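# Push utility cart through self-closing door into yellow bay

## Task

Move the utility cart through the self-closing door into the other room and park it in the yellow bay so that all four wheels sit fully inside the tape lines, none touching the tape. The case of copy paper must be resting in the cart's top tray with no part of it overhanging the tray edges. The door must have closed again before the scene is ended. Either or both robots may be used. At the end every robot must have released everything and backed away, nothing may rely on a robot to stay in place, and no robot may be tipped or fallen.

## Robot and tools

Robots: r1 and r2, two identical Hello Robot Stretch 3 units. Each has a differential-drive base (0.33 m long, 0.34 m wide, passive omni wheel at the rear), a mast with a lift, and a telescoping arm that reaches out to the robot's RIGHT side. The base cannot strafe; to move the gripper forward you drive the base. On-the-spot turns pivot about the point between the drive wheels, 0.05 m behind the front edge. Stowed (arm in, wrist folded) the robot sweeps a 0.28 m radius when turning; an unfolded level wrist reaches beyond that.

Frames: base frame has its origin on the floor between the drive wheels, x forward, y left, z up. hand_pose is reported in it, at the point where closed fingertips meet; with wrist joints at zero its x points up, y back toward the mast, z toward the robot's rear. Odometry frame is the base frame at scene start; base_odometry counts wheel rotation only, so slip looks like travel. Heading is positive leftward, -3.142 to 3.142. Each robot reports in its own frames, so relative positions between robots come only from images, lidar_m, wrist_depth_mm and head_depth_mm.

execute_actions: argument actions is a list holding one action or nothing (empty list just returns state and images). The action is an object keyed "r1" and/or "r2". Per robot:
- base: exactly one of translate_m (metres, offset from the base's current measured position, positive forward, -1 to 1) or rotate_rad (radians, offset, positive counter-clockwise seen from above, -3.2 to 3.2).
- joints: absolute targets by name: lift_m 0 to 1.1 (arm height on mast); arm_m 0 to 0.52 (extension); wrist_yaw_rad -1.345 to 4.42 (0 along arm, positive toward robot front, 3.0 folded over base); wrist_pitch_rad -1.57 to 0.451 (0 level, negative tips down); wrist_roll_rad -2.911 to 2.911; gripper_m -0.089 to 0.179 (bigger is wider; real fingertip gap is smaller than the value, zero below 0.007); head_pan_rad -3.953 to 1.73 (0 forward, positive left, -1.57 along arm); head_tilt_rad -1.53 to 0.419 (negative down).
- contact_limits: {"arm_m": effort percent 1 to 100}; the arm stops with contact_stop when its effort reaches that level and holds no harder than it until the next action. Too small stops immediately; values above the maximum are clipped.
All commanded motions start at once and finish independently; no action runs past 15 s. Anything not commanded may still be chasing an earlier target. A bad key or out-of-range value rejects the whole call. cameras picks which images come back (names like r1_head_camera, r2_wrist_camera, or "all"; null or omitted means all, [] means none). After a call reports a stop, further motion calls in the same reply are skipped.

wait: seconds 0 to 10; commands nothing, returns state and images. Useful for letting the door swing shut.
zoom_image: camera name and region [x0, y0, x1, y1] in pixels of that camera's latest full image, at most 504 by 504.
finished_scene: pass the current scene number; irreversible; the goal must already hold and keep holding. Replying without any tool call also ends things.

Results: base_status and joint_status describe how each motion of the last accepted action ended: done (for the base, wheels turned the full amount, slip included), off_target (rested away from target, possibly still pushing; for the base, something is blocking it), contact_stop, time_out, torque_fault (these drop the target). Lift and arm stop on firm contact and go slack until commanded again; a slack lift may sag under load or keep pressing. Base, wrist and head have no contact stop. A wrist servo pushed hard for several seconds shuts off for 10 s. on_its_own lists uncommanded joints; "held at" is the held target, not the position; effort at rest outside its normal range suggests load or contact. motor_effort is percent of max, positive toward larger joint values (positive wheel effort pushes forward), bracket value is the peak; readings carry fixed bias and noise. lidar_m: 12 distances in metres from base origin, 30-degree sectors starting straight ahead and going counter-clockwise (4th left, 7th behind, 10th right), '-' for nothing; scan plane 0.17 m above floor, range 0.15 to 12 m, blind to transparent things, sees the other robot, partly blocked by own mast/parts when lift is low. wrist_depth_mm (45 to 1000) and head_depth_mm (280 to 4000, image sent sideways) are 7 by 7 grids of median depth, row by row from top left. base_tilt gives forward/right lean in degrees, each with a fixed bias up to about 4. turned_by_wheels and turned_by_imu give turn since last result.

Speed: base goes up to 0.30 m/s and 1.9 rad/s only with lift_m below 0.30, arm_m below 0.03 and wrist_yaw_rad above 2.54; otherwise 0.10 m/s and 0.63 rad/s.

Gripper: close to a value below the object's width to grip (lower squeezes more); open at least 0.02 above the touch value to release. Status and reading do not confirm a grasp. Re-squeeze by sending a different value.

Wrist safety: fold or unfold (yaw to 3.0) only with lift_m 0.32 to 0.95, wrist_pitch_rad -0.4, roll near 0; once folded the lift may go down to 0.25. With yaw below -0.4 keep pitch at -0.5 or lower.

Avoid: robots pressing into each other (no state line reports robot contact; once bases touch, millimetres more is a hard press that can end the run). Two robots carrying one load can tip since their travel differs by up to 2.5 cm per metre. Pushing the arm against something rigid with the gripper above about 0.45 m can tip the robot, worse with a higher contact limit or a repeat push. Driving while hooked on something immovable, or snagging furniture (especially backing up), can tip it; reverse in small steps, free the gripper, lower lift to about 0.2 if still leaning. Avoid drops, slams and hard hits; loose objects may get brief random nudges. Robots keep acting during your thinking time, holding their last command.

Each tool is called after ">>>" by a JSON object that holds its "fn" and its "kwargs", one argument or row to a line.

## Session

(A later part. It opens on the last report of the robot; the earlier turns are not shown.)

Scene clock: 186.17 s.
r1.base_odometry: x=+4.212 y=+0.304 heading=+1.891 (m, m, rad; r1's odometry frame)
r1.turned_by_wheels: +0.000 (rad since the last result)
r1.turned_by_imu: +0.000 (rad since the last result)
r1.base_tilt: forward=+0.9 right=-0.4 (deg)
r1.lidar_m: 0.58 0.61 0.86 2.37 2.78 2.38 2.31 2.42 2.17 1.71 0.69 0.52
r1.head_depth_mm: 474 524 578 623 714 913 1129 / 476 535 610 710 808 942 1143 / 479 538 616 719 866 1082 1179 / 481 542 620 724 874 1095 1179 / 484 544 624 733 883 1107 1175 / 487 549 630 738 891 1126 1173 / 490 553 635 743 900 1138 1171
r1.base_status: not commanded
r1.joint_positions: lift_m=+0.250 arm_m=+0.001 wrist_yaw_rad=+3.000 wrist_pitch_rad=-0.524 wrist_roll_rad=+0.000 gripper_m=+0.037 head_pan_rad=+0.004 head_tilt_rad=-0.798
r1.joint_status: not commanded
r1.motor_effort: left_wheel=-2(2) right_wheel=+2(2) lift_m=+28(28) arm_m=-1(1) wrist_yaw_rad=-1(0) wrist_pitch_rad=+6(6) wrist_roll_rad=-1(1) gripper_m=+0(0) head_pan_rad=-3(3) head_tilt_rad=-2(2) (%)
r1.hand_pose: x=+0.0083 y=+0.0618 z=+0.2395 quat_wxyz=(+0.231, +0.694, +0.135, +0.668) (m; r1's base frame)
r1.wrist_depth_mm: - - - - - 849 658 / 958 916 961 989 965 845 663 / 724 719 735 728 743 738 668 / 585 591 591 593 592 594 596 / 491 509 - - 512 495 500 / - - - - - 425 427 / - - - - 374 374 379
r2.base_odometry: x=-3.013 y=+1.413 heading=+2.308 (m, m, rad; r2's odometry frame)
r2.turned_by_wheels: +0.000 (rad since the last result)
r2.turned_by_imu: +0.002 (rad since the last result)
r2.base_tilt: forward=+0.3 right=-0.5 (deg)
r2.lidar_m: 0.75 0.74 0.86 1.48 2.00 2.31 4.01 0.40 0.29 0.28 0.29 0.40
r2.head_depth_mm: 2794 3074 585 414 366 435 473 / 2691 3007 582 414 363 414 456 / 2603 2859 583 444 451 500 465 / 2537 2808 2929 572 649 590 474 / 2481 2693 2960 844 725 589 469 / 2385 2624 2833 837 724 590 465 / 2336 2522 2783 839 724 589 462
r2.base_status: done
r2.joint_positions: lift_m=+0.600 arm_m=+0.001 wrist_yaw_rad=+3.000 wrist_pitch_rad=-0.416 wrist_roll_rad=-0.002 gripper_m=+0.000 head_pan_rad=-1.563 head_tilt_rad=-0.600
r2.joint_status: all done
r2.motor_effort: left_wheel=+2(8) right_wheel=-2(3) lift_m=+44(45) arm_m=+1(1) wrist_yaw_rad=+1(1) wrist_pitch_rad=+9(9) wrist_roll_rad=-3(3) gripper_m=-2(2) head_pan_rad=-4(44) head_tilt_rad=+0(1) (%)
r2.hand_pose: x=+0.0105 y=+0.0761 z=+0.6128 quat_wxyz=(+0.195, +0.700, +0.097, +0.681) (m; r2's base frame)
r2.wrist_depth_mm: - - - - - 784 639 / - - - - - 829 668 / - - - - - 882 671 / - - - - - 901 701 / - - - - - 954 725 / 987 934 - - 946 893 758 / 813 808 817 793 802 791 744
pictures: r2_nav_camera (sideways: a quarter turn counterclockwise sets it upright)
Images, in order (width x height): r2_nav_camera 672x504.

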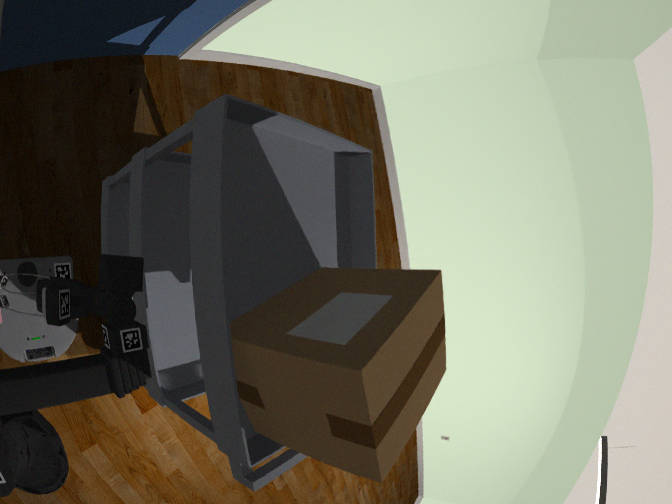

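Simply shove the cart right with the arm (out of the door's swing).

>>> {"fn": "execute_actions", "kwargs": {
  "actions": [
    {"r2":{"joints":{"lift_m":0.2}}}
  ],
  "cameras": []
}}

>>> {"fn": "execute_actions", "kwargs": {
  "actions": [
    {"r2":{"joints":{"arm_m":0.5}}}
  ],
  "cameras": ["r2_nav_camera"]
}}

Scene clock: 191.40 s.
r1.base_odometry: x=+4.212 y=+0.304 heading=+1.891 (m, m, rad; r1's odometry frame)
r1.turned_by_wheels: +0.000 (rad since the last result)
r1.turned_by_imu: +0.000 (rad since the last result)
r1.base_tilt: forward=+0.9 right=-0.4 (deg)
r1.lidar_m: 0.58 0.61 0.86 2.37 2.78 2.38 2.31 2.43 2.17 1.71 0.69 0.52
r1.head_depth_mm: 473 523 580 625 715 914 1127 / 476 535 612 712 810 943 1143 / 478 538 614 719 864 1083 1179 / 481 542 621 727 874 1095 1178 / 484 546 624 732 883 1109 1172 / 487 549 630 738 890 1126 1175 / 490 554 634 745 900 1142 1169
r1.base_status: not commanded
r1.joint_positions: lift_m=+0.250 arm_m=+0.001 wrist_yaw_rad=+3.000 wrist_pitch_rad=-0.524 wrist_roll_rad=+0.000 gripper_m=+0.037 head_pan_rad=+0.004 head_tilt_rad=-0.798
r1.joint_status: not commanded
r1.motor_effort: left_wheel=-2(2) right_wheel=+2(2) lift_m=+28(28) arm_m=-1(1) wrist_yaw_rad=-1(0) wrist_pitch_rad=+6(6) wrist_roll_rad=-1(1) gripper_m=+0(0) head_pan_rad=-3(3) head_tilt_rad=-2(1) (%)
r1.hand_pose: x=+0.0083 y=+0.0618 z=+0.2395 quat_wxyz=(+0.231, +0.694, +0.135, +0.668) (m; r1's base frame)
r1.wrist_depth_mm: - - - - - 822 661 / 940 932 956 969 969 838 665 / 715 731 741 730 741 750 662 / 580 581 591 583 590 596 599 / 492 507 - - 517 494 503 / - - - - - 425 431 / - - - - 372 377 376
r2.base_odometry: x=-3.013 y=+1.413 heading=+2.308 (m, m, rad; r2's odometry frame)
r2.turned_by_wheels: +0.000 (rad since the last result)
r2.turned_by_imu: +0.002 (rad since the last result)
r2.base_tilt: forward=+0.3 right=-0.5 (deg)
r2.lidar_m: 0.75 0.74 0.86 1.49 2.00 2.31 4.01 0.40 0.29 0.28 0.29 0.40
r2.head_depth_mm: 2772 3093 582 415 366 435 474 / 2721 3015 581 414 363 414 456 / 2618 2914 584 443 451 499 464 / 2553 2775 2947 571 650 589 473 / 2491 2760 2947 842 726 590 468 / 2395 2617 2941 841 724 590 464 / 2299 2523 2767 837 725 586 461
r2.base_status: not commanded
r2.joint_positions: lift_m=+0.200 arm_m=+0.001 wrist_yaw_rad=+3.000 wrist_pitch_rad=-0.416 wrist_roll_rad=-0.002 gripper_m=+0.000 head_pan_rad=-1.563 head_tilt_rad=-0.600
r2.joint_status: all done
r2.motor_effort: left_wheel=+2(2) right_wheel=-2(3) lift_m=+24(40) arm_m=+1(1) wrist_yaw_rad=+1(0) wrist_pitch_rad=+9(9) wrist_roll_rad=-3(3) gripper_m=-2(2) head_pan_rad=-3(4) head_tilt_rad=+0(0) (%)
r2.hand_pose: x=+0.0105 y=+0.0761 z=+0.2135 quat_wxyz=(+0.195, +0.700, +0.097, +0.681) (m; r2's base frame)
r2.wrist_depth_mm: - - - - - 819 633 / - - - - - 842 660 / 858 - 864 832 848 764 660 / 654 - 638 627 621 624 615 / 519 517 527 546 506 500 495 / - - - - 417 414 411 / - - - - 358 354 353
pictures: none
No camera images: the call's "cameras" was empty. Leave "cameras" out to get every camera's image.

Scene clock: 196.23 s.
r1.base_odometry: x=+4.212 y=+0.304 heading=+1.891 (m, m, rad; r1's odometry frame)
r1.turned_by_wheels: +0.000 (rad since the last result)
r1.turned_by_imu: +0.000 (rad since the last result)
r1.base_tilt: forward=+0.9 right=-0.4 (deg)
r1.lidar_m: 0.58 0.61 0.86 2.36 2.78 2.38 2.31 2.43 2.17 1.70 0.69 0.52
r1.head_depth_mm: 473 522 579 623 712 914 1129 / 476 535 612 710 807 943 1139 / 479 538 615 717 864 1084 1178 / 481 543 620 724 872 1097 1176 / 484 545 624 731 881 1116 1176 / 487 549 629 738 889 1123 1171 / 490 553 633 747 900 1140 1171
r1.base_status: not commanded
r1.joint_positions: lift_m=+0.250 arm_m=+0.001 wrist_yaw_rad=+3.000 wrist_pitch_rad=-0.524 wrist_roll_rad=+0.000 gripper_m=+0.037 head_pan_rad=+0.004 head_tilt_rad=-0.798
r1.joint_status: not commanded
r1.motor_effort: left_wheel=-2(2) right_wheel=+2(2) lift_m=+27(28) arm_m=-1(1) wrist_yaw_rad=-1(0) wrist_pitch_rad=+6(6) wrist_roll_rad=-1(1) gripper_m=+0(1) head_pan_rad=-3(3) head_tilt_rad=-1(2) (%)
r1.hand_pose: x=+0.0083 y=+0.0618 z=+0.2395 quat_wxyz=(+0.231, +0.694, +0.135, +0.668) (m; r1's base frame)
r1.wrist_depth_mm: - - - - - 837 660 / 944 920 959 972 983 827 670 / 724 725 729 732 737 749 658 / 587 586 588 589 591 596 597 / 486 507 - - 510 496 497 / - - - - - 426 427 / - - - - 373 375 376
r2.base_odometry: x=-3.013 y=+1.413 heading=+2.308 (m, m, rad; r2's odometry frame)
r2.turned_by_wheels: +0.000 (rad since the last result)
r2.turned_by_imu: +0.001 (rad since the last result)
r2.base_tilt: forward=+0.3 right=-0.4 (deg)
r2.lidar_m: 0.75 0.74 0.86 1.49 2.00 2.31 4.01 5.05 0.33 0.32 0.34 0.87
r2.head_depth_mm: 2835 3096 583 413 422 499 505 / 2703 2988 581 413 404 474 507 / 2621 2882 582 447 449 496 506 / 2490 2765 619 599 657 590 505 / 2496 2727 2983 863 723 589 506 / 2398 2626 2877 868 723 589 506 / 2318 2556 2819 868 725 590 506
r2.base_status: not commanded
r2.joint_positions: lift_m=+0.200 arm_m=+0.500 wrist_yaw_rad=+2.998 wrist_pitch_rad=-0.413 wrist_roll_rad=-0.004 gripper_m=+0.000 head_pan_rad=-1.563 head_tilt_rad=-0.600
r2.joint_status: all done
r2.motor_effort: left_wheel=+2(3) right_wheel=-2(6) lift_m=+31(32) arm_m=+4(19) wrist_yaw_rad=+1(4) wrist_pitch_rad=+7(43) wrist_roll_rad=-1(3) gripper_m=-2(5) head_pan_rad=-3(4) head_tilt_rad=+0(1) (%)
r2.hand_pose: x=+0.0109 y=-0.4220 z=+0.2139 quat_wxyz=(+0.194, +0.699, +0.096, +0.682) (m; r2's base frame)
r2.wrist_depth_mm: - - - - - 951 753 / - - - - - 976 780 / 894 - - 840 864 819 274 / 233 234 244 254 265 279 278 / 245 254 262 271 275 275 271 / 234 234 236 - 229 227 228 / 200 200 197 197 196 196 193
pictures: r2_nav_camera (sideways: a quarter turn counterclockwise sets it upright)
Images, in order (width x height): r2_nav_camera 672x504.

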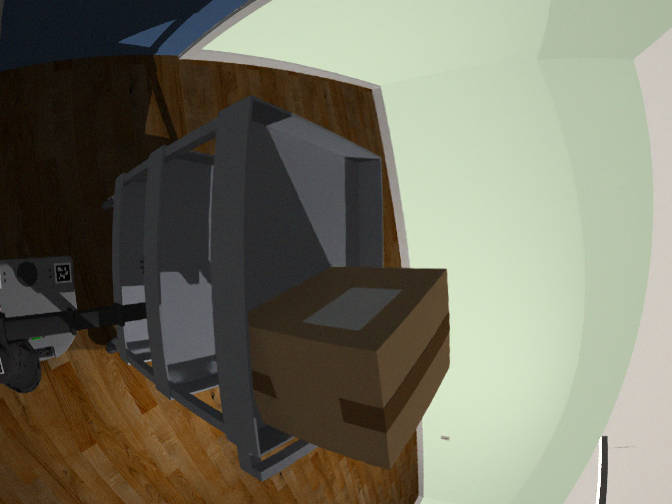

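The arm went inside — it's hooked. Reverse to tow.

>>> {"fn": "execute_actions", "kwargs": {
  "actions": [
    {"r2":{"base":{"translate_m":-1.0}}}
  ],
  "cameras": ["r2_nav_camera"]
}}

Scene clock: 207.77 s.
r1.base_odometry: x=+4.212 y=+0.304 heading=+1.891 (m, m, rad; r1's odometry frame)
r1.turned_by_wheels: +0.000 (rad since the last result)
r1.turned_by_imu: -0.001 (rad since the last result)
r1.base_tilt: forward=+0.9 right=-0.4 (deg)
r1.lidar_m: 0.58 0.61 0.86 2.37 2.78 2.37 2.31 2.43 2.17 1.71 0.69 0.52
r1.head_depth_mm: 472 522 579 624 714 914 1126 / 475 535 611 710 808 942 1142 / 479 537 615 719 864 1081 1180 / 481 542 622 726 872 1096 1181 / 484 545 625 732 882 1115 1177 / 486 548 630 737 892 1127 1169 / 490 552 635 745 898 1140 1169
r1.base_status: not commanded
r1.joint_positions: lift_m=+0.250 arm_m=+0.001 wrist_yaw_rad=+3.000 wrist_pitch_rad=-0.524 wrist_roll_rad=+0.000 gripper_m=+0.037 head_pan_rad=+0.004 head_tilt_rad=-0.798
r1.joint_status: not commanded
r1.motor_effort: left_wheel=-2(3) right_wheel=+2(2) lift_m=+27(28) arm_m=-2(1) wrist_yaw_rad=+0(0) wrist_pitch_rad=+6(6) wrist_roll_rad=-1(1) gripper_m=+0(1) head_pan_rad=-3(3) head_tilt_rad=-1(1) (%)
r1.hand_pose: x=+0.0083 y=+0.0618 z=+0.2395 quat_wxyz=(+0.231, +0.694, +0.135, +0.668) (m; r1's base frame)
r1.wrist_depth_mm: - - - - - 832 655 / 946 939 966 986 992 845 659 / 721 727 727 736 745 745 662 / 584 584 589 588 595 596 597 / 492 509 - - 510 495 496 / - - - - - 430 429 / - - - - 371 377 378
r2.base_odometry: x=-2.340 y=+0.674 heading=+2.308 (m, m, rad; r2's odometry frame)
r2.turned_by_wheels: +0.001 (rad since the last result)
r2.turned_by_imu: +0.009 (rad since the last result)
r2.base_tilt: forward=+0.3 right=-0.4 (deg)
r2.lidar_m: 0.28 1.72 1.98 1.74 1.74 2.01 3.52 4.09 0.34 0.23 0.21 0.21
r2.head_depth_mm: 3051 3424 3489 2448 1876 578 1280 / 2972 3274 3495 2241 1711 556 662 / 2866 3155 3329 431 456 546 503 / 2760 3119 3284 413 367 425 448 / 2734 2985 3175 413 331 347 408 / 2639 2858 581 413 331 359 456 / 2579 2802 583 413 352 426 485
r2.base_status: done
r2.joint_positions: lift_m=+0.200 arm_m=+0.500 wrist_yaw_rad=+3.000 wrist_pitch_rad=-0.414 wrist_roll_rad=-0.005 gripper_m=+0.000 head_pan_rad=-1.563 head_tilt_rad=-0.600
r2.joint_status: not commanded
r2.motor_effort: left_wheel=+9(26) right_wheel=-13(58) lift_m=+30(31) arm_m=+2(4) wrist_yaw_rad=+0(1) wrist_pitch_rad=+8(8) wrist_roll_rad=-1(1) gripper_m=-2(2) head_pan_rad=-3(2) head_tilt_rad=-1(0) (%)
r2.hand_pose: x=+0.0105 y=-0.4222 z=+0.2136 quat_wxyz=(+0.194, +0.699, +0.097, +0.682) (m; r2's base frame)
r2.wrist_depth_mm: - - - - - - - / - - - - 527 519 466 / 863 - 278 340 427 454 434 / 649 225 270 328 345 339 337 / 198 228 271 300 275 271 270 / 188 226 234 - 231 229 226 / 191 200 195 197 195 195 195
pictures: r2_nav_camera (sideways: a quarter turn counterclockwise sets it upright)
Images, in order (width x height): r2_nav_camera 672x504.

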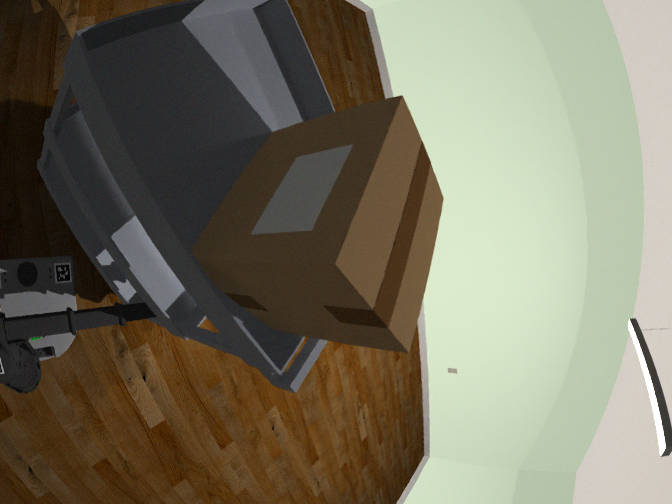

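>>> {"fn": "execute_actions", "kwargs": {
  "actions": [
    {"r2":{"joints":{"arm_m":0.0,"head_pan_rad":0}}}
  ],
  "cameras": []
}}

>>> {"fn": "execute_actions", "kwargs": {
  "actions": [
    {"r2":{"base":{"rotate_rad":0.7},"joints":{"lift_m":0.28}}}
  ],
  "cameras": []
}}

>>> {"fn": "execute_actions", "kwargs": {
  "actions": [
    {"r2":{"base":{"translate_m":0.7}}}
  ],
  "cameras": []
}}

>>> {"fn": "execute_actions", "kwargs": {
  "actions": [
    {"r2":{"base":{"rotate_rad":-0.7}}}
  ],
  "cameras": ["r2_nav_camera"]
}}

Scene clock: 212.80 s.
r1.base_odometry: x=+4.212 y=+0.304 heading=+1.891 (m, m, rad; r1's odometry frame)
r1.turned_by_wheels: +0.000 (rad since the last result)
r1.turned_by_imu: +0.000 (rad since the last result)
r1.base_tilt: forward=+0.9 right=-0.5 (deg)
r1.lidar_m: 0.58 0.61 0.86 2.37 2.78 2.37 2.31 2.43 2.16 1.71 0.69 0.52
r1.head_depth_mm: 473 524 578 624 715 913 1129 / 476 535 611 710 810 941 1141 / 478 539 616 718 865 1082 1178 / 481 542 621 726 873 1094 1174 / 484 546 626 732 882 1110 1172 / 486 548 629 738 892 1124 1172 / 489 552 634 744 904 1141 1169
r1.base_status: not commanded
r1.joint_positions: lift_m=+0.250 arm_m=+0.001 wrist_yaw_rad=+3.000 wrist_pitch_rad=-0.524 wrist_roll_rad=+0.000 gripper_m=+0.037 head_pan_rad=+0.004 head_tilt_rad=-0.798
r1.joint_status: not commanded
r1.motor_effort: left_wheel=-2(2) right_wheel=+2(2) lift_m=+28(28) arm_m=-1(2) wrist_yaw_rad=+0(0) wrist_pitch_rad=+6(6) wrist_roll_rad=+0(0) gripper_m=+0(0) head_pan_rad=-3(3) head_tilt_rad=-1(1) (%)
r1.hand_pose: x=+0.0083 y=+0.0618 z=+0.2395 quat_wxyz=(+0.231, +0.694, +0.135, +0.668) (m; r1's base frame)
r1.wrist_depth_mm: - - - - - 844 657 / 937 908 967 972 961 832 660 / 723 723 721 739 744 744 664 / 579 581 587 593 593 594 603 / 485 504 - - 513 501 498 / - - - - - 427 428 / - - - - 374 375 376
r2.base_odometry: x=-2.340 y=+0.674 heading=+2.308 (m, m, rad; r2's odometry frame)
r2.turned_by_wheels: +0.000 (rad since the last result)
r2.turned_by_imu: +0.000 (rad since the last result)
r2.base_tilt: forward=+0.3 right=-0.4 (deg)
r2.lidar_m: 0.25 1.72 1.99 1.74 1.74 2.00 3.50 4.09 0.23 0.17 0.17 0.18
r2.head_depth_mm: 1713 1898 2134 2321 1880 573 496 / 1649 1820 2043 2268 1903 558 497 / 1603 1768 1965 2174 1867 545 497 / 1557 1703 1897 2123 1895 1534 556 / 1519 1657 1836 2039 1885 1536 1283 / 1462 1599 1766 1953 1875 1525 1289 / 1422 1556 1701 1879 1867 1527 1294
r2.base_status: not commanded
r2.joint_positions: lift_m=+0.200 arm_m=+0.273 wrist_yaw_rad=+2.900 wrist_pitch_rad=-0.483 wrist_roll_rad=-0.006 gripper_m=+0.000 head_pan_rad=-0.007 head_tilt_rad=-0.600
r2.joint_status: arm_m contact_stop (moved -0.227 of -0.500); the others done
joint sent to its limit — the command would take r2.arm_m past its lower limit, so that joint was sent only as far as its limit.
r2.on_its_own: wrist_yaw_rad is held at +2.922, not at your +3.000, by its stall guard, which is still easing; arm_m is slack since a contact_stop, until your next command for it (your +0.000 is given up); wrist_pitch_rad is at rest, and its effort (+44) is outside its rest range (-20 to +32)
r2.motor_effort: left_wheel=+3(13) right_wheel=-6(34) lift_m=+32(33) arm_m=+0(26) wrist_yaw_rad=+15(48) wrist_pitch_rad=+44(76) wrist_roll_rad=+0(1) gripper_m=-5(11) head_pan_rad=+3(45) head_tilt_rad=-1(0) (%)
r2.hand_pose: x=+0.0305 y=-0.2082 z=+0.1984 quat_wxyz=(+0.251, +0.700, +0.086, +0.664) (m; r2's base frame)
r2.wrist_depth_mm: - - - - - - - / 998 978 - 954 988 365 351 / - - - 724 268 350 355 / - - - 199 268 297 296 / - - 155 205 245 243 244 / - 132 155 - 208 209 206 / 118 138 176 182 181 182 180
pictures: none
No camera images: the call's "cameras" was empty. Leave "cameras" out to get every camera's image.

not run: a stop came earlier in this reply.

not run: a stop came earlier in this reply.

not run: a stop came earlier in this reply.

>>> {"fn": "execute_actions", "kwargs": {
  "actions": [
    {"r2":{"base":{"translate_m":0.12},"joints":{"arm_m":0.4,"lift_m":0.26}}}
  ],
  "cameras": []
}}

>>> {"fn": "execute_actions", "kwargs": {
  "actions": [
    {"r2":{"joints":{"arm_m":0.0,"wrist_pitch_rad":0}}}
  ],
  "cameras": []
}}

Scene clock: 215.57 s.
r1.base_odometry: x=+4.212 y=+0.304 heading=+1.891 (m, m, rad; r1's odometry frame)
r1.turned_by_wheels: +0.000 (rad since the last result)
r1.turned_by_imu: +0.000 (rad since the last result)
r1.base_tilt: forward=+0.9 right=-0.4 (deg)
r1.lidar_m: 0.58 0.61 0.86 2.36 2.79 2.37 2.31 2.43 2.16 1.71 0.69 0.52
r1.head_depth_mm: 473 523 579 623 714 913 1125 / 476 535 611 711 809 943 1137 / 478 539 615 719 864 1080 1178 / 481 543 620 724 871 1091 1175 / 484 545 625 731 883 1111 1176 / 487 549 631 736 889 1125 1174 / 489 553 635 744 900 1142 1171
r1.base_status: not commanded
r1.joint_positions: lift_m=+0.250 arm_m=+0.001 wrist_yaw_rad=+3.000 wrist_pitch_rad=-0.524 wrist_roll_rad=+0.000 gripper_m=+0.037 head_pan_rad=+0.004 head_tilt_rad=-0.798
r1.joint_status: not commanded
r1.motor_effort: left_wheel=-2(2) right_wheel=+3(2) lift_m=+28(28) arm_m=-2(1) wrist_yaw_rad=-1(0) wrist_pitch_rad=+6(6) wrist_roll_rad=-1(1) gripper_m=+1(0) head_pan_rad=-3(3) head_tilt_rad=-1(1) (%)
r1.hand_pose: x=+0.0083 y=+0.0618 z=+0.2395 quat_wxyz=(+0.231, +0.694, +0.135, +0.668) (m; r1's base frame)
r1.wrist_depth_mm: - - - - - 836 656 / 948 912 969 979 981 841 668 / 728 722 738 734 742 742 670 / 581 578 587 589 594 593 599 / 486 505 - - 515 497 501 / - - - - - 428 427 / - - - - 373 375 378
r2.base_odometry: x=-2.421 y=+0.762 heading=+2.308 (m, m, rad; r2's odometry frame)
r2.turned_by_wheels: +0.000 (rad since the last result)
r2.turned_by_imu: +0.000 (rad since the last result)
r2.base_tilt: forward=+0.3 right=-0.5 (deg)
r2.lidar_m: 0.26 1.60 1.85 1.77 1.77 2.05 3.53 4.21 0.23 0.17 0.17 0.18
r2.head_depth_mm: 1560 1763 1968 2194 1896 1537 485 / 1547 1700 1905 2155 1886 1545 475 / 1497 1642 1833 2062 1892 1533 1232 / 1436 1594 1769 1963 1899 1535 1290 / 1412 1543 1691 1891 1887 1521 1290 / 1357 1489 1632 1811 1887 1532 1303 / 1320 1432 1585 1755 1875 1545 1293
r2.base_status: done
r2.joint_positions: lift_m=+0.225 arm_m=+0.400 wrist_yaw_rad=+2.882 wrist_pitch_rad=-0.418 wrist_roll_rad=-0.006 gripper_m=+0.000 head_pan_rad=-0.007 head_tilt_rad=-0.600
r2.joint_status: lift_m contact_stop (moved +0.025 of +0.060); the others done
r2.on_its_own: wrist_yaw_rad is held at +2.883, not at your +3.000, by its stall guard, which is not easing now; lift_m is slack since a contact_stop, until your next command for it (your +0.260 is given up)
r2.motor_effort: left_wheel=-1(14) right_wheel=+7(36) lift_m=+34(73) arm_m=+5(11) wrist_yaw_rad=+0(7) wrist_pitch_rad=+10(33) wrist_roll_rad=+0(0) gripper_m=-3(3) head_pan_rad=+3(4) head_tilt_rad=-1(1) (%)
r2.hand_pose: x=+0.0363 y=-0.3277 z=+0.2373 quat_wxyz=(+0.235, +0.702, +0.057, +0.669) (m; r2's base frame)
r2.wrist_depth_mm: - - - - - - - / - - - - - - - / - - - 855 443 404 366 / - - 287 354 387 383 350 / 211 237 291 339 312 310 309 / 215 248 264 - 260 260 258 / 218 226 221 223 222 221 219
pictures: none
No camera images: the call's "cameras" was empty. Leave "cameras" out to get every camera's image.

not run: a stop came earlier in this reply.

>>> {"fn": "execute_actions", "kwargs": {
  "actions": [
    {"r2":{"joints":{"arm_m":0.0,"wrist_pitch_rad":-0.2,"lift_m":0.21,"head_pan_rad":-1.57}}}
  ],
  "cameras": ["r2_nav_camera"]
}}

Scene clock: 220.20 s.
r1.base_odometry: x=+4.212 y=+0.304 heading=+1.891 (m, m, rad; r1's odometry frame)
r1.turned_by_wheels: +0.000 (rad since the last result)
r1.turned_by_imu: +0.000 (rad since the last result)
r1.base_tilt: forward=+0.9 right=-0.4 (deg)
r1.lidar_m: 0.58 0.61 0.85 2.36 2.78 2.37 2.31 2.43 2.16 1.71 0.69 0.53
r1.head_depth_mm: 473 523 579 624 715 915 1131 / 476 536 612 709 807 942 1141 / 478 539 616 720 864 1080 1172 / 481 543 621 725 871 1097 1180 / 484 546 624 730 883 1106 1171 / 487 549 631 737 891 1123 1172 / 490 553 635 745 901 1138 1170
r1.base_status: not commanded
r1.joint_positions: lift_m=+0.250 arm_m=+0.001 wrist_yaw_rad=+3.000 wrist_pitch_rad=-0.524 wrist_roll_rad=+0.000 gripper_m=+0.037 head_pan_rad=+0.004 head_tilt_rad=-0.798
r1.joint_status: not commanded
r1.motor_effort: left_wheel=-3(2) right_wheel=+2(2) lift_m=+28(28) arm_m=-1(1) wrist_yaw_rad=-1(0) wrist_pitch_rad=+6(6) wrist_roll_rad=+0(1) gripper_m=+0(0) head_pan_rad=-3(3) head_tilt_rad=-2(1) (%)
r1.hand_pose: x=+0.0083 y=+0.0618 z=+0.2395 quat_wxyz=(+0.231, +0.694, +0.135, +0.668) (m; r1's base frame)
r1.wrist_depth_mm: - - - - - 820 656 / 937 918 966 969 984 828 663 / 722 727 734 735 741 734 660 / 586 586 592 590 597 592 599 / 491 503 - - 510 496 501 / - - - - - 428 431 / - - - - 374 377 375
r2.base_odometry: x=-2.421 y=+0.762 heading=+2.308 (m, m, rad; r2's odometry frame)
r2.turned_by_wheels: +0.000 (rad since the last result)
r2.turned_by_imu: +0.001 (rad since the last result)
r2.base_tilt: forward=+0.3 right=-0.5 (deg)
r2.lidar_m: 0.26 1.60 1.85 1.77 1.77 2.04 3.55 4.21 0.23 0.17 0.17 0.18
r2.head_depth_mm: 3036 3364 3427 414 354 452 497 / 2950 3237 3456 413 321 346 445 / 2869 3138 3324 413 321 313 371 / 2775 3036 582 413 331 361 431 / 2692 2923 3113 414 367 435 485 / 2580 2813 3076 413 440 545 498 / 2544 2770 3014 460 566 588 497
r2.base_status: not commanded
r2.joint_positions: lift_m=+0.210 arm_m=+0.002 wrist_yaw_rad=+2.882 wrist_pitch_rad=-0.221 wrist_roll_rad=-0.006 gripper_m=+0.000 head_pan_rad=-1.563 head_tilt_rad=-0.600
r2.joint_status: all done
joint sent to its limit — the command would take r2.arm_m past its lower limit, so that joint was sent only as far as its limit.
r2.on_its_own: wrist_yaw_rad is held at +2.883, not at your +3.000, by its stall guard, which is not easing now
r2.motor_effort: left_wheel=+0(1) right_wheel=+5(6) lift_m=+25(33) arm_m=-2(1) wrist_yaw_rad=+1(1) wrist_pitch_rad=+11(12) wrist_roll_rad=+0(0) gripper_m=-2(2) head_pan_rad=-3(49) head_tilt_rad=-1(0) (%)
r2.hand_pose: x=+0.0414 y=+0.0900 z=+0.2695 quat_wxyz=(+0.168, +0.704, -0.013, +0.689) (m; r2's base frame)
r2.wrist_depth_mm: - - - - - - - / - - - - - - - / - - - - - - - / - - - - - 990 988 / - 762 753 827 722 704 708 / 573 593 591 - 563 559 543 / 473 - - 462 456 456 449
pictures: r2_nav_camera (sideways: a quarter turn counterclockwise sets it upright)
Images, in order (width x height): r2_nav_camera 672x504.

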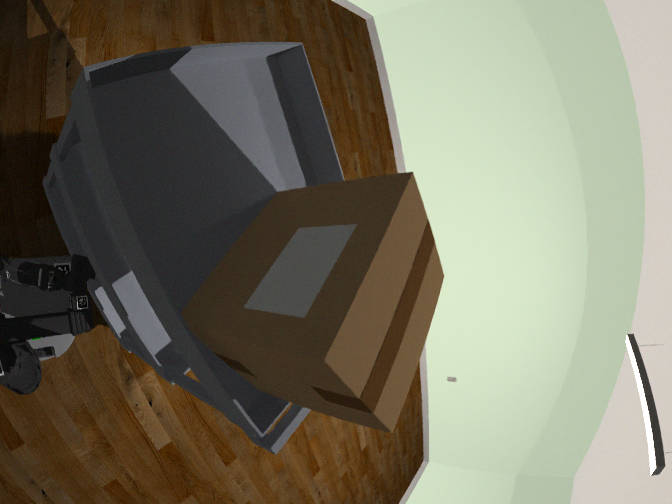

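Free. Go around.

>>> {"fn": "execute_actions", "kwargs": {
  "actions": [
    {"r2":{"base":{"translate_m":-0.3},"joints":{"lift_m":0.28,"wrist_yaw_rad":3.0,"wrist_pitch_rad":-0.4,"head_pan_rad":0}}}
  ],
  "cameras": []
}}

>>> {"fn": "execute_actions", "kwargs": {
  "actions": [
    {"r2":{"base":{"rotate_rad":0.7}}}
  ],
  "cameras": []
}}

>>> {"fn": "execute_actions", "kwargs": {
  "actions": [
    {"r2":{"base":{"translate_m":0.9}}}
  ],
  "cameras": []
}}

>>> {"fn": "execute_actions", "kwargs": {
  "actions": [
    {"r2":{"base":{"rotate_rad":-0.7}}}
  ],
  "cameras": ["r2_nav_camera"]
}}

Scene clock: 223.70 s.
r1.base_odometry: x=+4.212 y=+0.304 heading=+1.891 (m, m, rad; r1's odometry frame)
r1.turned_by_wheels: +0.000 (rad since the last result)
r1.turned_by_imu: +0.000 (rad since the last result)
r1.base_tilt: forward=+0.8 right=-0.4 (deg)
r1.lidar_m: 0.58 0.61 0.85 2.36 2.77 2.37 2.31 2.43 2.17 1.71 0.69 0.52
r1.head_depth_mm: 473 524 579 624 714 913 1130 / 476 535 611 710 810 940 1140 / 478 539 615 719 863 1082 1182 / 481 541 620 724 870 1092 1180 / 483 546 625 731 882 1109 1173 / 487 550 630 738 890 1128 1174 / 489 553 633 745 900 1138 1167
r1.base_status: not commanded
r1.joint_positions: lift_m=+0.250 arm_m=+0.001 wrist_yaw_rad=+3.000 wrist_pitch_rad=-0.524 wrist_roll_rad=+0.000 gripper_m=+0.037 head_pan_rad=+0.004 head_tilt_rad=-0.798
r1.joint_status: not commanded
r1.motor_effort: left_wheel=-3(2) right_wheel=+2(1) lift_m=+28(28) arm_m=-2(1) wrist_yaw_rad=+0(0) wrist_pitch_rad=+6(6) wrist_roll_rad=-1(1) gripper_m=+0(0) head_pan_rad=-3(3) head_tilt_rad=-1(1) (%)
r1.hand_pose: x=+0.0083 y=+0.0618 z=+0.2395 quat_wxyz=(+0.231, +0.694, +0.135, +0.668) (m; r1's base frame)
r1.wrist_depth_mm: - - - - - 828 652 / 951 918 984 976 992 828 662 / 719 723 727 732 738 748 671 / 579 585 592 594 589 595 604 / 488 504 - - 517 498 499 / - - - - - 424 427 / - - - - 373 376 373
r2.base_odometry: x=-2.219 y=+0.540 heading=+2.308 (m, m, rad; r2's odometry frame)
r2.turned_by_wheels: +0.000 (rad since the last result)
r2.turned_by_imu: +0.001 (rad since the last result)
r2.base_tilt: forward=+0.4 right=-0.5 (deg)
r2.lidar_m: 0.46 1.89 1.96 1.69 1.69 1.95 3.39 3.92 3.56 0.31 0.30 0.32
r2.head_depth_mm: 1906 2108 2363 2468 723 590 519 / 1828 2029 2274 2414 725 569 820 / 1784 1935 2181 2367 698 902 837 / 1723 1896 2096 2267 1831 1486 1267 / 1667 1822 2024 2210 1899 1532 1292 / 1616 1774 1933 2193 1882 1539 1293 / 1567 1722 1885 2087 1879 1539 1288
r2.base_status: done
r2.joint_positions: lift_m=+0.280 arm_m=+0.002 wrist_yaw_rad=+2.999 wrist_pitch_rad=-0.414 wrist_roll_rad=-0.006 gripper_m=+0.000 head_pan_rad=-0.007 head_tilt_rad=-0.600
r2.joint_status: all done
r2.motor_effort: left_wheel=+0(9) right_wheel=+0(7) lift_m=+44(45) arm_m=-2(2) wrist_yaw_rad=+1(4) wrist_pitch_rad=+8(10) wrist_roll_rad=+0(0) gripper_m=-2(2) head_pan_rad=+4(45) head_tilt_rad=-1(1) (%)
r2.hand_pose: x=+0.0106 y=+0.0761 z=+0.2932 quat_wxyz=(+0.194, +0.698, +0.097, +0.682) (m; r2's base frame)
r2.wrist_depth_mm: - - - - - - - / - - - - - - - / - - - - - - - / 811 - 785 785 784 791 772 / 643 646 658 684 630 626 621 / 526 528 - - 533 525 513 / 466 - - - 447 443 444
pictures: none
No camera images: the call's "cameras" was empty. Leave "cameras" out to get every camera's image.

Scene clock: 225.47 s.
r1.base_odometry: x=+4.212 y=+0.304 heading=+1.891 (m, m, rad; r1's odometry frame)
r1.turned_by_wheels: +0.000 (rad since the last result)
r1.turned_by_imu: +0.000 (rad since the last result)
r1.base_tilt: forward=+0.9 right=-0.4 (deg)
r1.lidar_m: 0.58 0.61 0.86 2.36 2.78 2.37 2.31 2.43 2.17 1.70 0.69 0.52
r1.head_depth_mm: 474 523 579 625 714 914 1129 / 475 535 611 710 811 937 1142 / 478 539 615 718 862 1078 1178 / 481 542 620 726 873 1092 1178 / 484 546 625 730 882 1110 1173 / 487 550 631 739 892 1125 1174 / 490 552 634 743 900 1137 1168
r1.base_status: not commanded
r1.joint_positions: lift_m=+0.250 arm_m=+0.001 wrist_yaw_rad=+3.000 wrist_pitch_rad=-0.524 wrist_roll_rad=+0.000 gripper_m=+0.037 head_pan_rad=+0.004 head_tilt_rad=-0.798
r1.joint_status: not commanded
r1.motor_effort: left_wheel=-2(2) right_wheel=+2(2) lift_m=+28(28) arm_m=-1(1) wrist_yaw_rad=-1(0) wrist_pitch_rad=+6(6) wrist_roll_rad=-1(1) gripper_m=+1(0) head_pan_rad=-3(3) head_tilt_rad=-2(1) (%)
r1.hand_pose: x=+0.0083 y=+0.0618 z=+0.2395 quat_wxyz=(+0.231, +0.694, +0.135, +0.668) (m; r1's base frame)
r1.wrist_depth_mm: - - - - - 838 663 / 946 929 958 966 978 841 672 / 724 733 730 730 731 731 665 / 582 586 589 589 594 597 601 / 487 509 - - 511 495 500 / - - - - - 428 431 / - - - - 376 379 376
r2.base_odometry: x=-2.219 y=+0.540 heading=+3.008 (m, m, rad; r2's odometry frame)
r2.turned_by_wheels: +0.700 (rad since the last result)
r2.turned_by_imu: +0.701 (rad since the last result)
r2.base_tilt: forward=+0.4 right=-0.5 (deg)
r2.lidar_m: 1.92 1.80 1.69 1.72 2.21 3.92 4.00 3.28 0.30 0.30 0.35 1.89
r2.head_depth_mm: 1586 1724 1898 2095 1890 1538 1292 / 1636 1790 1971 2168 1887 1542 1292 / 1690 1852 2049 2244 1886 1535 1297 / 1758 1938 2130 2312 1891 1530 1293 / 1821 2020 2268 2388 1915 1542 1290 / 1888 2090 2353 2450 1885 1528 1302 / 1969 2208 2471 2452 1892 1527 1298
r2.base_status: done
r2.joint_positions: lift_m=+0.280 arm_m=+0.002 wrist_yaw_rad=+2.999 wrist_pitch_rad=-0.414 wrist_roll_rad=-0.006 gripper_m=+0.000 head_pan_rad=-0.007 head_tilt_rad=-0.600
r2.joint_status: not commanded
r2.motor_effort: left_wheel=-2(10) right_wheel=+2(8) lift_m=+45(45) arm_m=-2(2) wrist_yaw_rad=+1(1) wrist_pitch_rad=+8(8) wrist_roll_rad=+0(0) gripper_m=-2(2) head_pan_rad=+4(2) head_tilt_rad=-1(1) (%)
r2.hand_pose: x=+0.0106 y=+0.0761 z=+0.2932 quat_wxyz=(+0.194, +0.698, +0.097, +0.682) (m; r2's base frame)
r2.wrist_depth_mm: - - - - - - - / - - - - - - - / - - - - - - - / 820 - 815 794 791 780 793 / 637 639 666 696 619 615 614 / 527 534 - - 519 522 519 / 470 - - - 443 452 442
pictures: none
No camera images: the call's "cameras" was empty. Leave "cameras" out to get every camera's image.

Scene clock: 230.17 s.
r1.base_odometry: x=+4.212 y=+0.304 heading=+1.891 (m, m, rad; r1's odometry frame)
r1.turned_by_wheels: +0.000 (rad since the last result)
r1.turned_by_imu: +0.000 (rad since the last result)
r1.base_tilt: forward=+0.9 right=-0.4 (deg)
r1.lidar_m: 0.58 0.61 0.86 2.36 2.79 2.38 2.31 2.43 2.16 1.71 0.69 0.52
r1.head_depth_mm: 473 523 579 624 715 914 1127 / 477 535 612 711 808 942 1144 / 479 539 615 719 863 1078 1177 / 482 542 620 724 871 1096 1179 / 484 545 624 731 877 1114 1175 / 486 549 630 737 892 1124 1175 / 490 552 633 745 898 1139 1172
r1.base_status: not commanded
r1.joint_positions: lift_m=+0.250 arm_m=+0.001 wrist_yaw_rad=+3.000 wrist_pitch_rad=-0.524 wrist_roll_rad=+0.000 gripper_m=+0.037 head_pan_rad=+0.004 head_tilt_rad=-0.798
r1.joint_status: not commanded
r1.motor_effort: left_wheel=-3(3) right_wheel=+2(2) lift_m=+28(28) arm_m=-2(1) wrist_yaw_rad=+0(0) wrist_pitch_rad=+6(6) wrist_roll_rad=-1(1) gripper_m=+0(1) head_pan_rad=-3(3) head_tilt_rad=-1(2) (%)
r1.hand_pose: x=+0.0083 y=+0.0618 z=+0.2395 quat_wxyz=(+0.231, +0.694, +0.135, +0.668) (m; r1's base frame)
r1.wrist_depth_mm: - - - - - 840 664 / 941 909 966 959 979 834 665 / 720 714 733 741 737 744 665 / 583 580 584 593 592 595 592 / 491 505 - - 510 499 497 / - - - - - 423 431 / - - - - 375 376 381
r2.base_odometry: x=-3.111 y=+0.660 heading=+3.008 (m, m, rad; r2's odometry frame)
r2.turned_by_wheels: +0.000 (rad since the last result)
r2.turned_by_imu: +0.002 (rad since the last result)
r2.base_tilt: forward=+0.4 right=-0.5 (deg)
r2.lidar_m: 1.09 1.40 1.31 1.33 1.72 3.85 1.08 0.64 0.75 1.67 1.14 1.07
r2.head_depth_mm: 869 947 1040 1153 1279 1416 1296 / 904 985 1083 1206 1342 1465 1289 / 938 1020 1130 1253 1410 1525 1301 / 969 1063 1178 1321 1499 1537 1298 / 1003 1105 1235 1389 1591 1534 1290 / 1044 1156 1299 1466 1701 1544 1302 / 1086 1214 1346 1543 1763 1529 1295
r2.base_status: done
r2.joint_positions: lift_m=+0.280 arm_m=+0.002 wrist_yaw_rad=+2.999 wrist_pitch_rad=-0.414 wrist_roll_rad=-0.006 gripper_m=+0.000 head_pan_rad=-0.007 head_tilt_rad=-0.600
r2.joint_status: not commanded
r2.motor_effort: left_wheel=-2(7) right_wheel=+2(7) lift_m=+44(44) arm_m=-2(2) wrist_yaw_rad=+1(1) wrist_pitch_rad=+8(8) wrist_roll_rad=+0(0) gripper_m=-2(2) head_pan_rad=+2(4) head_tilt_rad=-1(0) (%)
r2.hand_pose: x=+0.0106 y=+0.0761 z=+0.2932 quat_wxyz=(+0.194, +0.698, +0.097, +0.682) (m; r2's base frame)
r2.wrist_depth_mm: - - - - - - - / - - - - - - - / - - - - - - - / 804 - 811 799 784 780 776 / 639 642 666 695 630 632 617 / 529 531 - - 519 518 514 / 467 - - - 446 443 446
pictures: none
No camera images: the call's "cameras" was empty. Leave "cameras" out to get every camera's image.

Scene clock: 231.87 s.
r1.base_odometry: x=+4.212 y=+0.304 heading=+1.891 (m, m, rad; r1's odometry frame)
r1.turned_by_wheels: +0.000 (rad since the last result)
r1.turned_by_imu: +0.000 (rad since the last result)
r1.base_tilt: forward=+0.9 right=-0.5 (deg)
r1.lidar_m: 0.58 0.61 0.86 2.35 2.78 2.37 2.31 2.42 2.17 1.71 0.69 0.52
r1.head_depth_mm: 474 523 580 623 714 914 1127 / 476 535 610 709 811 941 1145 / 479 540 617 720 863 1078 1178 / 481 542 620 725 873 1096 1173 / 484 545 625 731 881 1111 1172 / 487 549 631 737 890 1124 1174 / 490 552 634 745 900 1135 1173
r1.base_status: not commanded
r1.joint_positions: lift_m=+0.250 arm_m=+0.001 wrist_yaw_rad=+3.000 wrist_pitch_rad=-0.524 wrist_roll_rad=+0.000 gripper_m=+0.037 head_pan_rad=+0.004 head_tilt_rad=-0.798
r1.joint_status: not commanded
r1.motor_effort: left_wheel=-2(3) right_wheel=+2(2) lift_m=+28(28) arm_m=-1(2) wrist_yaw_rad=+0(0) wrist_pitch_rad=+6(6) wrist_roll_rad=+0(1) gripper_m=+0(1) head_pan_rad=-3(3) head_tilt_rad=-1(1) (%)
r1.hand_pose: x=+0.0083 y=+0.0618 z=+0.2395 quat_wxyz=(+0.231, +0.694, +0.135, +0.668) (m; r1's base frame)
r1.wrist_depth_mm: - - - - - 830 661 / 931 930 988 968 983 844 658 / 717 719 728 738 740 746 671 / 580 581 585 597 595 590 604 / 490 505 - - 509 500 500 / - - - - - 427 429 / - - - - 374 376 376
r2.base_odometry: x=-3.111 y=+0.660 heading=+2.308 (m, m, rad; r2's odometry frame)
r2.turned_by_wheels: -0.700 (rad since the last result)
r2.turned_by_imu: -0.700 (rad since the last result)
r2.base_tilt: forward=+0.3 right=-0.5 (deg)
r2.lidar_m: 1.07 1.07 1.23 1.31 1.31 1.51 2.62 4.73 0.69 0.65 2.15 1.23
r2.head_depth_mm: 1035 1159 1298 1486 1715 1538 1295 / 1006 1110 1236 1397 1632 1535 1291 / 974 1078 1194 1349 1545 1539 1299 / 947 1040 1158 1298 1464 1537 1294 / 918 1010 1109 1239 1405 1507 1298 / 891 978 1075 1195 1349 1471 1287 / 868 946 1041 1145 1289 1416 1292
r2.base_status: done
r2.joint_positions: lift_m=+0.280 arm_m=+0.002 wrist_yaw_rad=+2.999 wrist_pitch_rad=-0.414 wrist_roll_rad=-0.006 gripper_m=+0.000 head_pan_rad=-0.007 head_tilt_rad=-0.600
r2.joint_status: not commanded
r2.motor_effort: left_wheel=+2(11) right_wheel=-2(6) lift_m=+45(44) arm_m=-2(2) wrist_yaw_rad=+1(1) wrist_pitch_rad=+7(8) wrist_roll_rad=+0(0) gripper_m=-2(2) head_pan_rad=+3(3) head_tilt_rad=-1(1) (%)
r2.hand_pose: x=+0.0106 y=+0.0761 z=+0.2932 quat_wxyz=(+0.194, +0.698, +0.097, +0.682) (m; r2's base frame)
r2.wrist_depth_mm: 995 - - - - - 917 / - - - - - - 920 / - - - - - - 916 / 814 - 805 785 799 769 770 / 640 649 663 679 620 624 625 / 531 526 - - 522 519 522 / 470 - - - 448 442 442
pictures: r2_nav_camera (sideways: a quarter turn counterclockwise sets it upright)
Images, in order (width x height): r2_nav_camera 672x504.

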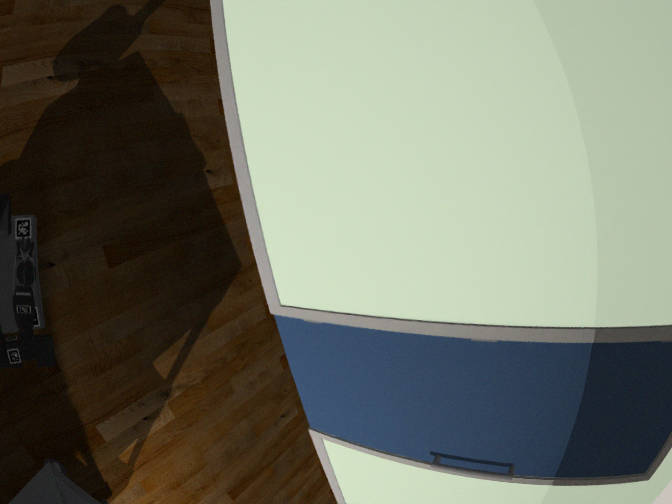

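>>> {"fn": "execute_actions", "kwargs": {
  "actions": [
    {"r2":{"base":{"translate_m":0.45}}}
  ],
  "cameras": []
}}

>>> {"fn": "execute_actions", "kwargs": {
  "actions": [
    {"r2":{"base":{"rotate_rad":1.82},"joints":{"lift_m":0.6}}}
  ],
  "cameras": []
}}

>>> {"fn": "execute_actions", "kwargs": {
  "actions": [
    {"r2":{"base":{"translate_m":-1.0},"joints":{"lift_m":1.0,"wrist_yaw_rad":0,"wrist_pitch_rad":0,"gripper_m":0.12,"head_pan_rad":-1.57,"head_tilt_rad":-0.3}}}
  ],
  "cameras": ["r2_nav_camera","r2_wrist_camera"]
}}

Scene clock: 236.20 s.
r1.base_odometry: x=+4.212 y=+0.304 heading=+1.891 (m, m, rad; r1's odometry frame)
r1.turned_by_wheels: +0.000 (rad since the last result)
r1.turned_by_imu: +0.000 (rad since the last result)
r1.base_tilt: forward=+0.9 right=-0.4 (deg)
r1.lidar_m: 0.58 0.61 0.86 2.36 2.78 2.38 2.31 2.43 2.16 1.71 0.69 0.52
r1.head_depth_mm: 473 523 579 626 714 913 1125 / 476 536 611 710 813 946 1141 / 479 539 617 718 862 1079 1176 / 481 542 621 725 873 1096 1174 / 484 546 625 730 881 1106 1173 / 487 550 630 737 891 1124 1171 / 490 552 633 745 902 1142 1170
r1.base_status: not commanded
r1.joint_positions: lift_m=+0.250 arm_m=+0.001 wrist_yaw_rad=+3.000 wrist_pitch_rad=-0.524 wrist_roll_rad=+0.000 gripper_m=+0.037 head_pan_rad=+0.004 head_tilt_rad=-0.798
r1.joint_status: not commanded
r1.motor_effort: left_wheel=-3(2) right_wheel=+3(2) lift_m=+28(28) arm_m=-2(1) wrist_yaw_rad=+0(0) wrist_pitch_rad=+6(6) wrist_roll_rad=-1(1) gripper_m=+0(1) head_pan_rad=-3(3) head_tilt_rad=-1(1) (%)
r1.hand_pose: x=+0.0083 y=+0.0618 z=+0.2395 quat_wxyz=(+0.231, +0.694, +0.135, +0.668) (m; r1's base frame)
r1.wrist_depth_mm: - - - - - 838 662 / 944 924 967 965 974 839 662 / 725 722 735 741 746 744 664 / 585 581 590 584 597 592 595 / 488 510 - - 509 499 500 / - - - - - 424 432 / - - - - 374 377 374
r2.base_odometry: x=-3.414 y=+0.994 heading=+2.308 (m, m, rad; r2's odometry frame)
r2.turned_by_wheels: +0.000 (rad since the last result)
r2.turned_by_imu: +0.002 (rad since the last result)
r2.base_tilt: forward=+0.4 right=-0.5 (deg)
r2.lidar_m: 0.63 0.64 0.73 1.27 1.43 1.65 2.87 1.00 0.85 3.32 1.28 0.74
r2.head_depth_mm: 596 661 737 832 963 1165 1297 / 577 636 711 806 923 1084 1236 / 557 614 680 768 881 1028 1209 / 541 596 660 738 840 969 1154 / 525 575 636 709 800 921 1081 / 511 555 613 681 764 875 1022 / 495 540 592 655 730 833 967
r2.base_status: done
r2.joint_positions: lift_m=+0.280 arm_m=+0.002 wrist_yaw_rad=+2.999 wrist_pitch_rad=-0.414 wrist_roll_rad=-0.006 gripper_m=+0.000 head_pan_rad=-0.007 head_tilt_rad=-0.600
r2.joint_status: not commanded
r2.motor_effort: left_wheel=+2(12) right_wheel=-2(5) lift_m=+44(45) arm_m=-2(2) wrist_yaw_rad=+1(1) wrist_pitch_rad=+8(8) wrist_roll_rad=+0(0) gripper_m=-2(2) head_pan_rad=+3(3) head_tilt_rad=-1(0) (%)
r2.hand_pose: x=+0.0106 y=+0.0761 z=+0.2932 quat_wxyz=(+0.194, +0.698, +0.097, +0.682) (m; r2's base frame)
r2.wrist_depth_mm: - - - - 932 680 549 / - - - - 998 713 558 / - - - - 992 749 580 / 824 - 784 780 763 736 605 / 648 636 665 673 623 631 580 / 526 536 - - 525 517 518 / 467 - - - 448 447 442
pictures: none
No camera images: the call's "cameras" was empty. Leave "cameras" out to get every camera's image.

Scene clock: 239.93 s.
r1.base_odometry: x=+4.212 y=+0.304 heading=+1.891 (m, m, rad; r1's odometry frame)
r1.turned_by_wheels: +0.000 (rad since the last result)
r1.turned_by_imu: +0.000 (rad since the last result)
r1.base_tilt: forward=+0.9 right=-0.4 (deg)
r1.lidar_m: 0.58 0.61 0.85 2.36 2.79 2.37 2.31 2.43 2.17 1.71 0.69 0.52
r1.head_depth_mm: 473 523 579 624 715 915 1129 / 475 535 611 709 810 941 1140 / 478 538 615 719 862 1077 1176 / 481 541 620 726 870 1092 1177 / 484 545 625 733 881 1110 1174 / 487 549 629 739 891 1124 1174 / 490 553 634 744 898 1139 1166
r1.base_status: not commanded
r1.joint_positions: lift_m=+0.250 arm_m=+0.001 wrist_yaw_rad=+3.000 wrist_pitch_rad=-0.524 wrist_roll_rad=+0.000 gripper_m=+0.037 head_pan_rad=+0.004 head_tilt_rad=-0.798
r1.joint_status: not commanded
r1.motor_effort: left_wheel=-2(2) right_wheel=+2(2) lift_m=+28(28) arm_m=-1(1) wrist_yaw_rad=-1(0) wrist_pitch_rad=+6(6) wrist_roll_rad=-1(1) gripper_m=+0(0) head_pan_rad=-3(3) head_tilt_rad=-2(1) (%)
r1.hand_pose: x=+0.0083 y=+0.0618 z=+0.2395 quat_wxyz=(+0.231, +0.694, +0.135, +0.668) (m; r1's base frame)
r1.wrist_depth_mm: - - - - - 833 662 / 953 914 963 963 975 838 661 / 714 730 728 722 738 743 665 / 569 587 594 586 593 596 597 / 489 505 - - 510 498 497 / - - - - - 430 431 / - - - - 377 375 378
r2.base_odometry: x=-3.414 y=+0.994 heading=-2.155 (m, m, rad; r2's odometry frame)
r2.turned_by_wheels: +1.820 (rad since the last result)
r2.turned_by_imu: +1.825 (rad since the last result)
r2.base_tilt: forward=+0.3 right=-0.5 (deg)
r2.lidar_m: 1.43 1.47 2.01 5.13 0.87 0.95 2.58 0.91 0.66 0.63 0.66 0.89
r2.head_depth_mm: 1241 1366 1506 1638 1727 1535 1292 / 1234 1353 1496 1689 1842 1529 1290 / 1231 1349 1492 1665 1823 1538 1293 / 1215 1338 1488 1659 1834 1532 1290 / 1207 1332 1465 1651 1799 1535 1290 / 1198 1319 1459 1647 1788 1528 1298 / 1197 1313 1447 1621 1770 1531 1292
r2.base_status: done
r2.joint_positions: lift_m=+0.600 arm_m=+0.002 wrist_yaw_rad=+2.999 wrist_pitch_rad=-0.415 wrist_roll_rad=-0.006 gripper_m=+0.000 head_pan_rad=-0.007 head_tilt_rad=-0.600
r2.joint_status: all done
r2.motor_effort: left_wheel=-2(10) right_wheel=+2(7) lift_m=+44(51) arm_m=-2(2) wrist_yaw_rad=+1(1) wrist_pitch_rad=+8(9) wrist_roll_rad=+0(0) gripper_m=-2(2) head_pan_rad=+3(4) head_tilt_rad=-1(1) (%)
r2.hand_pose: x=+0.0106 y=+0.0760 z=+0.6131 quat_wxyz=(+0.194, +0.698, +0.097, +0.682) (m; r2's base frame)
r2.wrist_depth_mm: - - - - - - - / 883 - - - - - - / - - - - - - - / - - - - - - - / 862 - - - - - - / 919 947 - - 938 970 954 / 801 793 824 798 799 798 772
pictures: none
No camera images: the call's "cameras" was empty. Leave "cameras" out to get every camera's image.

Scene clock: 250.87 s.
r1.base_odometry: x=+4.212 y=+0.304 heading=+1.891 (m, m, rad; r1's odometry frame)
r1.turned_by_wheels: +0.000 (rad since the last result)
r1.turned_by_imu: -0.001 (rad since the last result)
r1.base_tilt: forward=+0.9 right=-0.4 (deg)
r1.lidar_m: 0.58 0.61 0.86 2.37 2.78 2.38 2.31 2.43 2.17 1.70 0.69 0.52
r1.head_depth_mm: 473 523 578 623 714 914 1127 / 476 535 611 712 810 940 1144 / 478 538 614 720 863 1082 1176 / 481 543 619 726 873 1091 1177 / 484 546 624 731 882 1108 1175 / 487 549 629 737 891 1126 1172 / 490 553 635 745 898 1139 1168
r1.base_status: not commanded
r1.joint_positions: lift_m=+0.250 arm_m=+0.001 wrist_yaw_rad=+3.000 wrist_pitch_rad=-0.524 wrist_roll_rad=+0.000 gripper_m=+0.037 head_pan_rad=+0.004 head_tilt_rad=-0.798
r1.joint_status: not commanded
r1.motor_effort: left_wheel=-2(3) right_wheel=+2(2) lift_m=+28(28) arm_m=-1(1) wrist_yaw_rad=+0(0) wrist_pitch_rad=+6(6) wrist_roll_rad=-1(1) gripper_m=+0(0) head_pan_rad=-3(3) head_tilt_rad=-1(1) (%)
r1.hand_pose: x=+0.0083 y=+0.0618 z=+0.2395 quat_wxyz=(+0.231, +0.694, +0.135, +0.668) (m; r1's base frame)
r1.wrist_depth_mm: - - - - - 832 660 / 947 915 964 964 972 833 669 / 726 721 730 736 734 736 670 / 575 583 585 591 596 594 600 / 491 507 - - 510 497 502 / - - - - - 428 430 / - - - - 373 375 376
r2.base_odometry: x=-2.862 y=+1.827 heading=-2.155 (m, m, rad; r2's odometry frame)
r2.turned_by_wheels: +0.000 (rad since the last result)
r2.turned_by_imu: +0.002 (rad since the last result)
r2.base_tilt: forward=+0.3 right=-0.5 (deg)
r2.lidar_m: 2.41 2.51 0.66 0.62 3.33 2.42 2.33 0.92 0.67 0.64 0.67 0.91
r2.head_depth_mm: 546 573 602 636 672 700 - / 542 569 600 633 663 711 - / 541 567 597 629 662 - - / 538 564 593 626 660 - - / 534 562 590 622 654 700 744 / 534 558 586 620 650 692 738 / 531 557 584 615 649 688 733
r2.base_status: done
r2.joint_positions: lift_m=+1.000 arm_m=+0.002 wrist_yaw_rad=+0.001 wrist_pitch_rad=-0.021 wrist_roll_rad=-0.006 gripper_m=+0.120 head_pan_rad=-1.563 head_tilt_rad=-0.310
r2.joint_status: all done
r2.motor_effort: left_wheel=-2(8) right_wheel=+2(2) lift_m=+44(49) arm_m=-2(2) wrist_yaw_rad=+0(2) wrist_pitch_rad=+11(13) wrist_roll_rad=+0(0) gripper_m=+0(81) head_pan_rad=-3(46) head_tilt_rad=+3(22) (%)
r2.hand_pose: x=-0.0211 y=-0.4023 z=+1.1090 quat_wxyz=(+0.710, +0.008, -0.705, -0.007) (m; r2's base frame)
r2.wrist_depth_mm: 370 378 376 383 384 390 355 / 382 385 388 391 399 400 390 / 387 391 396 399 408 412 396 / 403 400 410 413 418 416 406 / 411 413 415 421 429 433 414 / 418 - 427 433 439 444 429 / 432 437 438 444 458 457 446
pictures: r2_nav_camera (sideways: a quarter turn counterclockwise sets it upright), r2_wrist_camera
Images, in order (width x height): r2_nav_camera 672x504, r2_wrist_camera 644x364.

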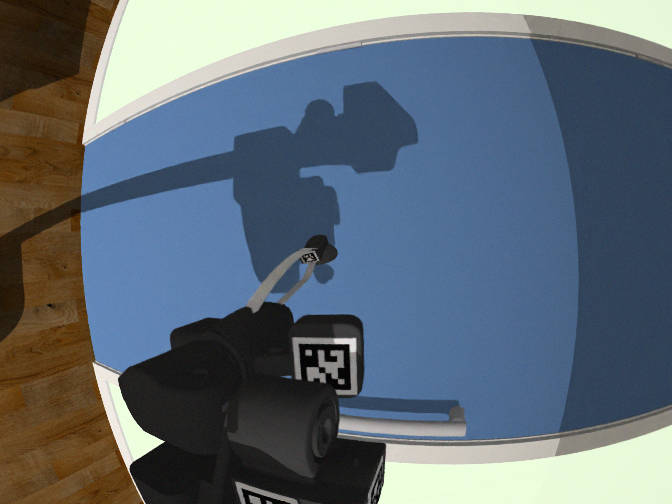

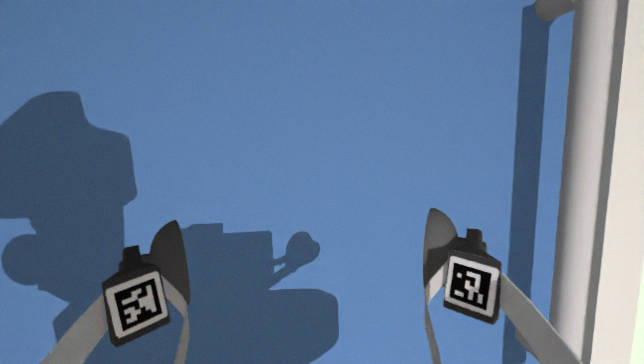

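Handle ~0.3 m further back.

>>> {"fn": "execute_actions", "kwargs": {
  "actions": [
    {"r2":{"base":{"translate_m":-0.3}}}
  ],
  "cameras": ["r2_wrist_camera"]
}}

Scene clock: 255.13 s.
r1.base_odometry: x=+4.212 y=+0.304 heading=+1.891 (m, m, rad; r1's odometry frame)
r1.turned_by_wheels: +0.000 (rad since the last result)
r1.turned_by_imu: +0.000 (rad since the last result)
r1.base_tilt: forward=+0.9 right=-0.4 (deg)
r1.lidar_m: 0.58 0.61 0.86 2.36 2.79 2.37 2.31 2.43 2.17 1.71 0.69 0.52
r1.head_depth_mm: 473 524 579 624 714 914 1130 / 476 535 612 711 810 942 1141 / 478 538 616 720 865 1080 1179 / 481 542 620 726 873 1097 1181 / 484 546 625 731 880 1112 1168 / 487 549 630 737 893 1127 1175 / 490 553 634 746 901 1137 1168
r1.base_status: not commanded
r1.joint_positions: lift_m=+0.250 arm_m=+0.001 wrist_yaw_rad=+3.000 wrist_pitch_rad=-0.524 wrist_roll_rad=+0.000 gripper_m=+0.037 head_pan_rad=+0.004 head_tilt_rad=-0.798
r1.joint_status: not commanded
r1.motor_effort: left_wheel=-3(2) right_wheel=+2(2) lift_m=+28(28) arm_m=-2(2) wrist_yaw_rad=+0(0) wrist_pitch_rad=+6(6) wrist_roll_rad=-1(1) gripper_m=+0(0) head_pan_rad=-3(3) head_tilt_rad=-1(2) (%)
r1.hand_pose: x=+0.0083 y=+0.0618 z=+0.2395 quat_wxyz=(+0.231, +0.694, +0.135, +0.668) (m; r1's base frame)
r1.wrist_depth_mm: - - - - - 834 665 / 955 915 963 964 978 839 665 / 725 728 726 731 739 744 663 / 583 578 587 587 589 593 596 / 487 508 - - 509 496 498 / - - - - - 428 430 / - - - - 374 376 375
r2.base_odometry: x=-2.696 y=+2.078 heading=-2.155 (m, m, rad; r2's odometry frame)
r2.turned_by_wheels: +0.000 (rad since the last result)
r2.turned_by_imu: +0.001 (rad since the last result)
r2.base_tilt: forward=+0.3 right=-0.5 (deg)
r2.lidar_m: 2.42 0.96 0.73 1.12 2.90 2.10 2.03 0.92 0.67 0.64 0.67 0.91
r2.head_depth_mm: 548 575 602 637 674 704 - / 538 566 597 630 664 716 - / 536 560 591 623 660 - - / 540 565 587 619 651 - - / 537 563 590 624 657 704 746 / 536 561 591 623 655 696 741 / 534 557 587 617 651 692 737
r2.base_status: done
r2.joint_positions: lift_m=+1.000 arm_m=+0.002 wrist_yaw_rad=+0.001 wrist_pitch_rad=-0.021 wrist_roll_rad=-0.006 gripper_m=+0.120 head_pan_rad=-1.563 head_tilt_rad=-0.310
r2.joint_status: not commanded
r2.motor_effort: left_wheel=-2(8) right_wheel=+2(2) lift_m=+45(45) arm_m=-2(2) wrist_yaw_rad=+0(1) wrist_pitch_rad=+12(11) wrist_roll_rad=+0(0) gripper_m=+0(1) head_pan_rad=-4(3) head_tilt_rad=+4(4) (%)
r2.hand_pose: x=-0.0211 y=-0.4023 z=+1.1090 quat_wxyz=(+0.710, +0.008, -0.705, -0.007) (m; r2's base frame)
r2.wrist_depth_mm: 374 376 383 380 387 389 394 / 385 384 389 393 392 402 405 / 393 399 400 403 406 410 414 / 401 406 412 410 414 425 422 / 407 414 422 423 415 431 440 / 423 - 433 434 426 447 447 / 434 445 450 450 445 464 467
pictures: r2_wrist_camera
Images, in order (width x height): r2_wrist_camera 644x364.

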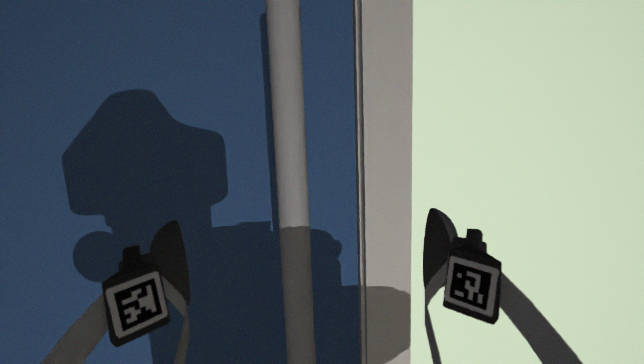

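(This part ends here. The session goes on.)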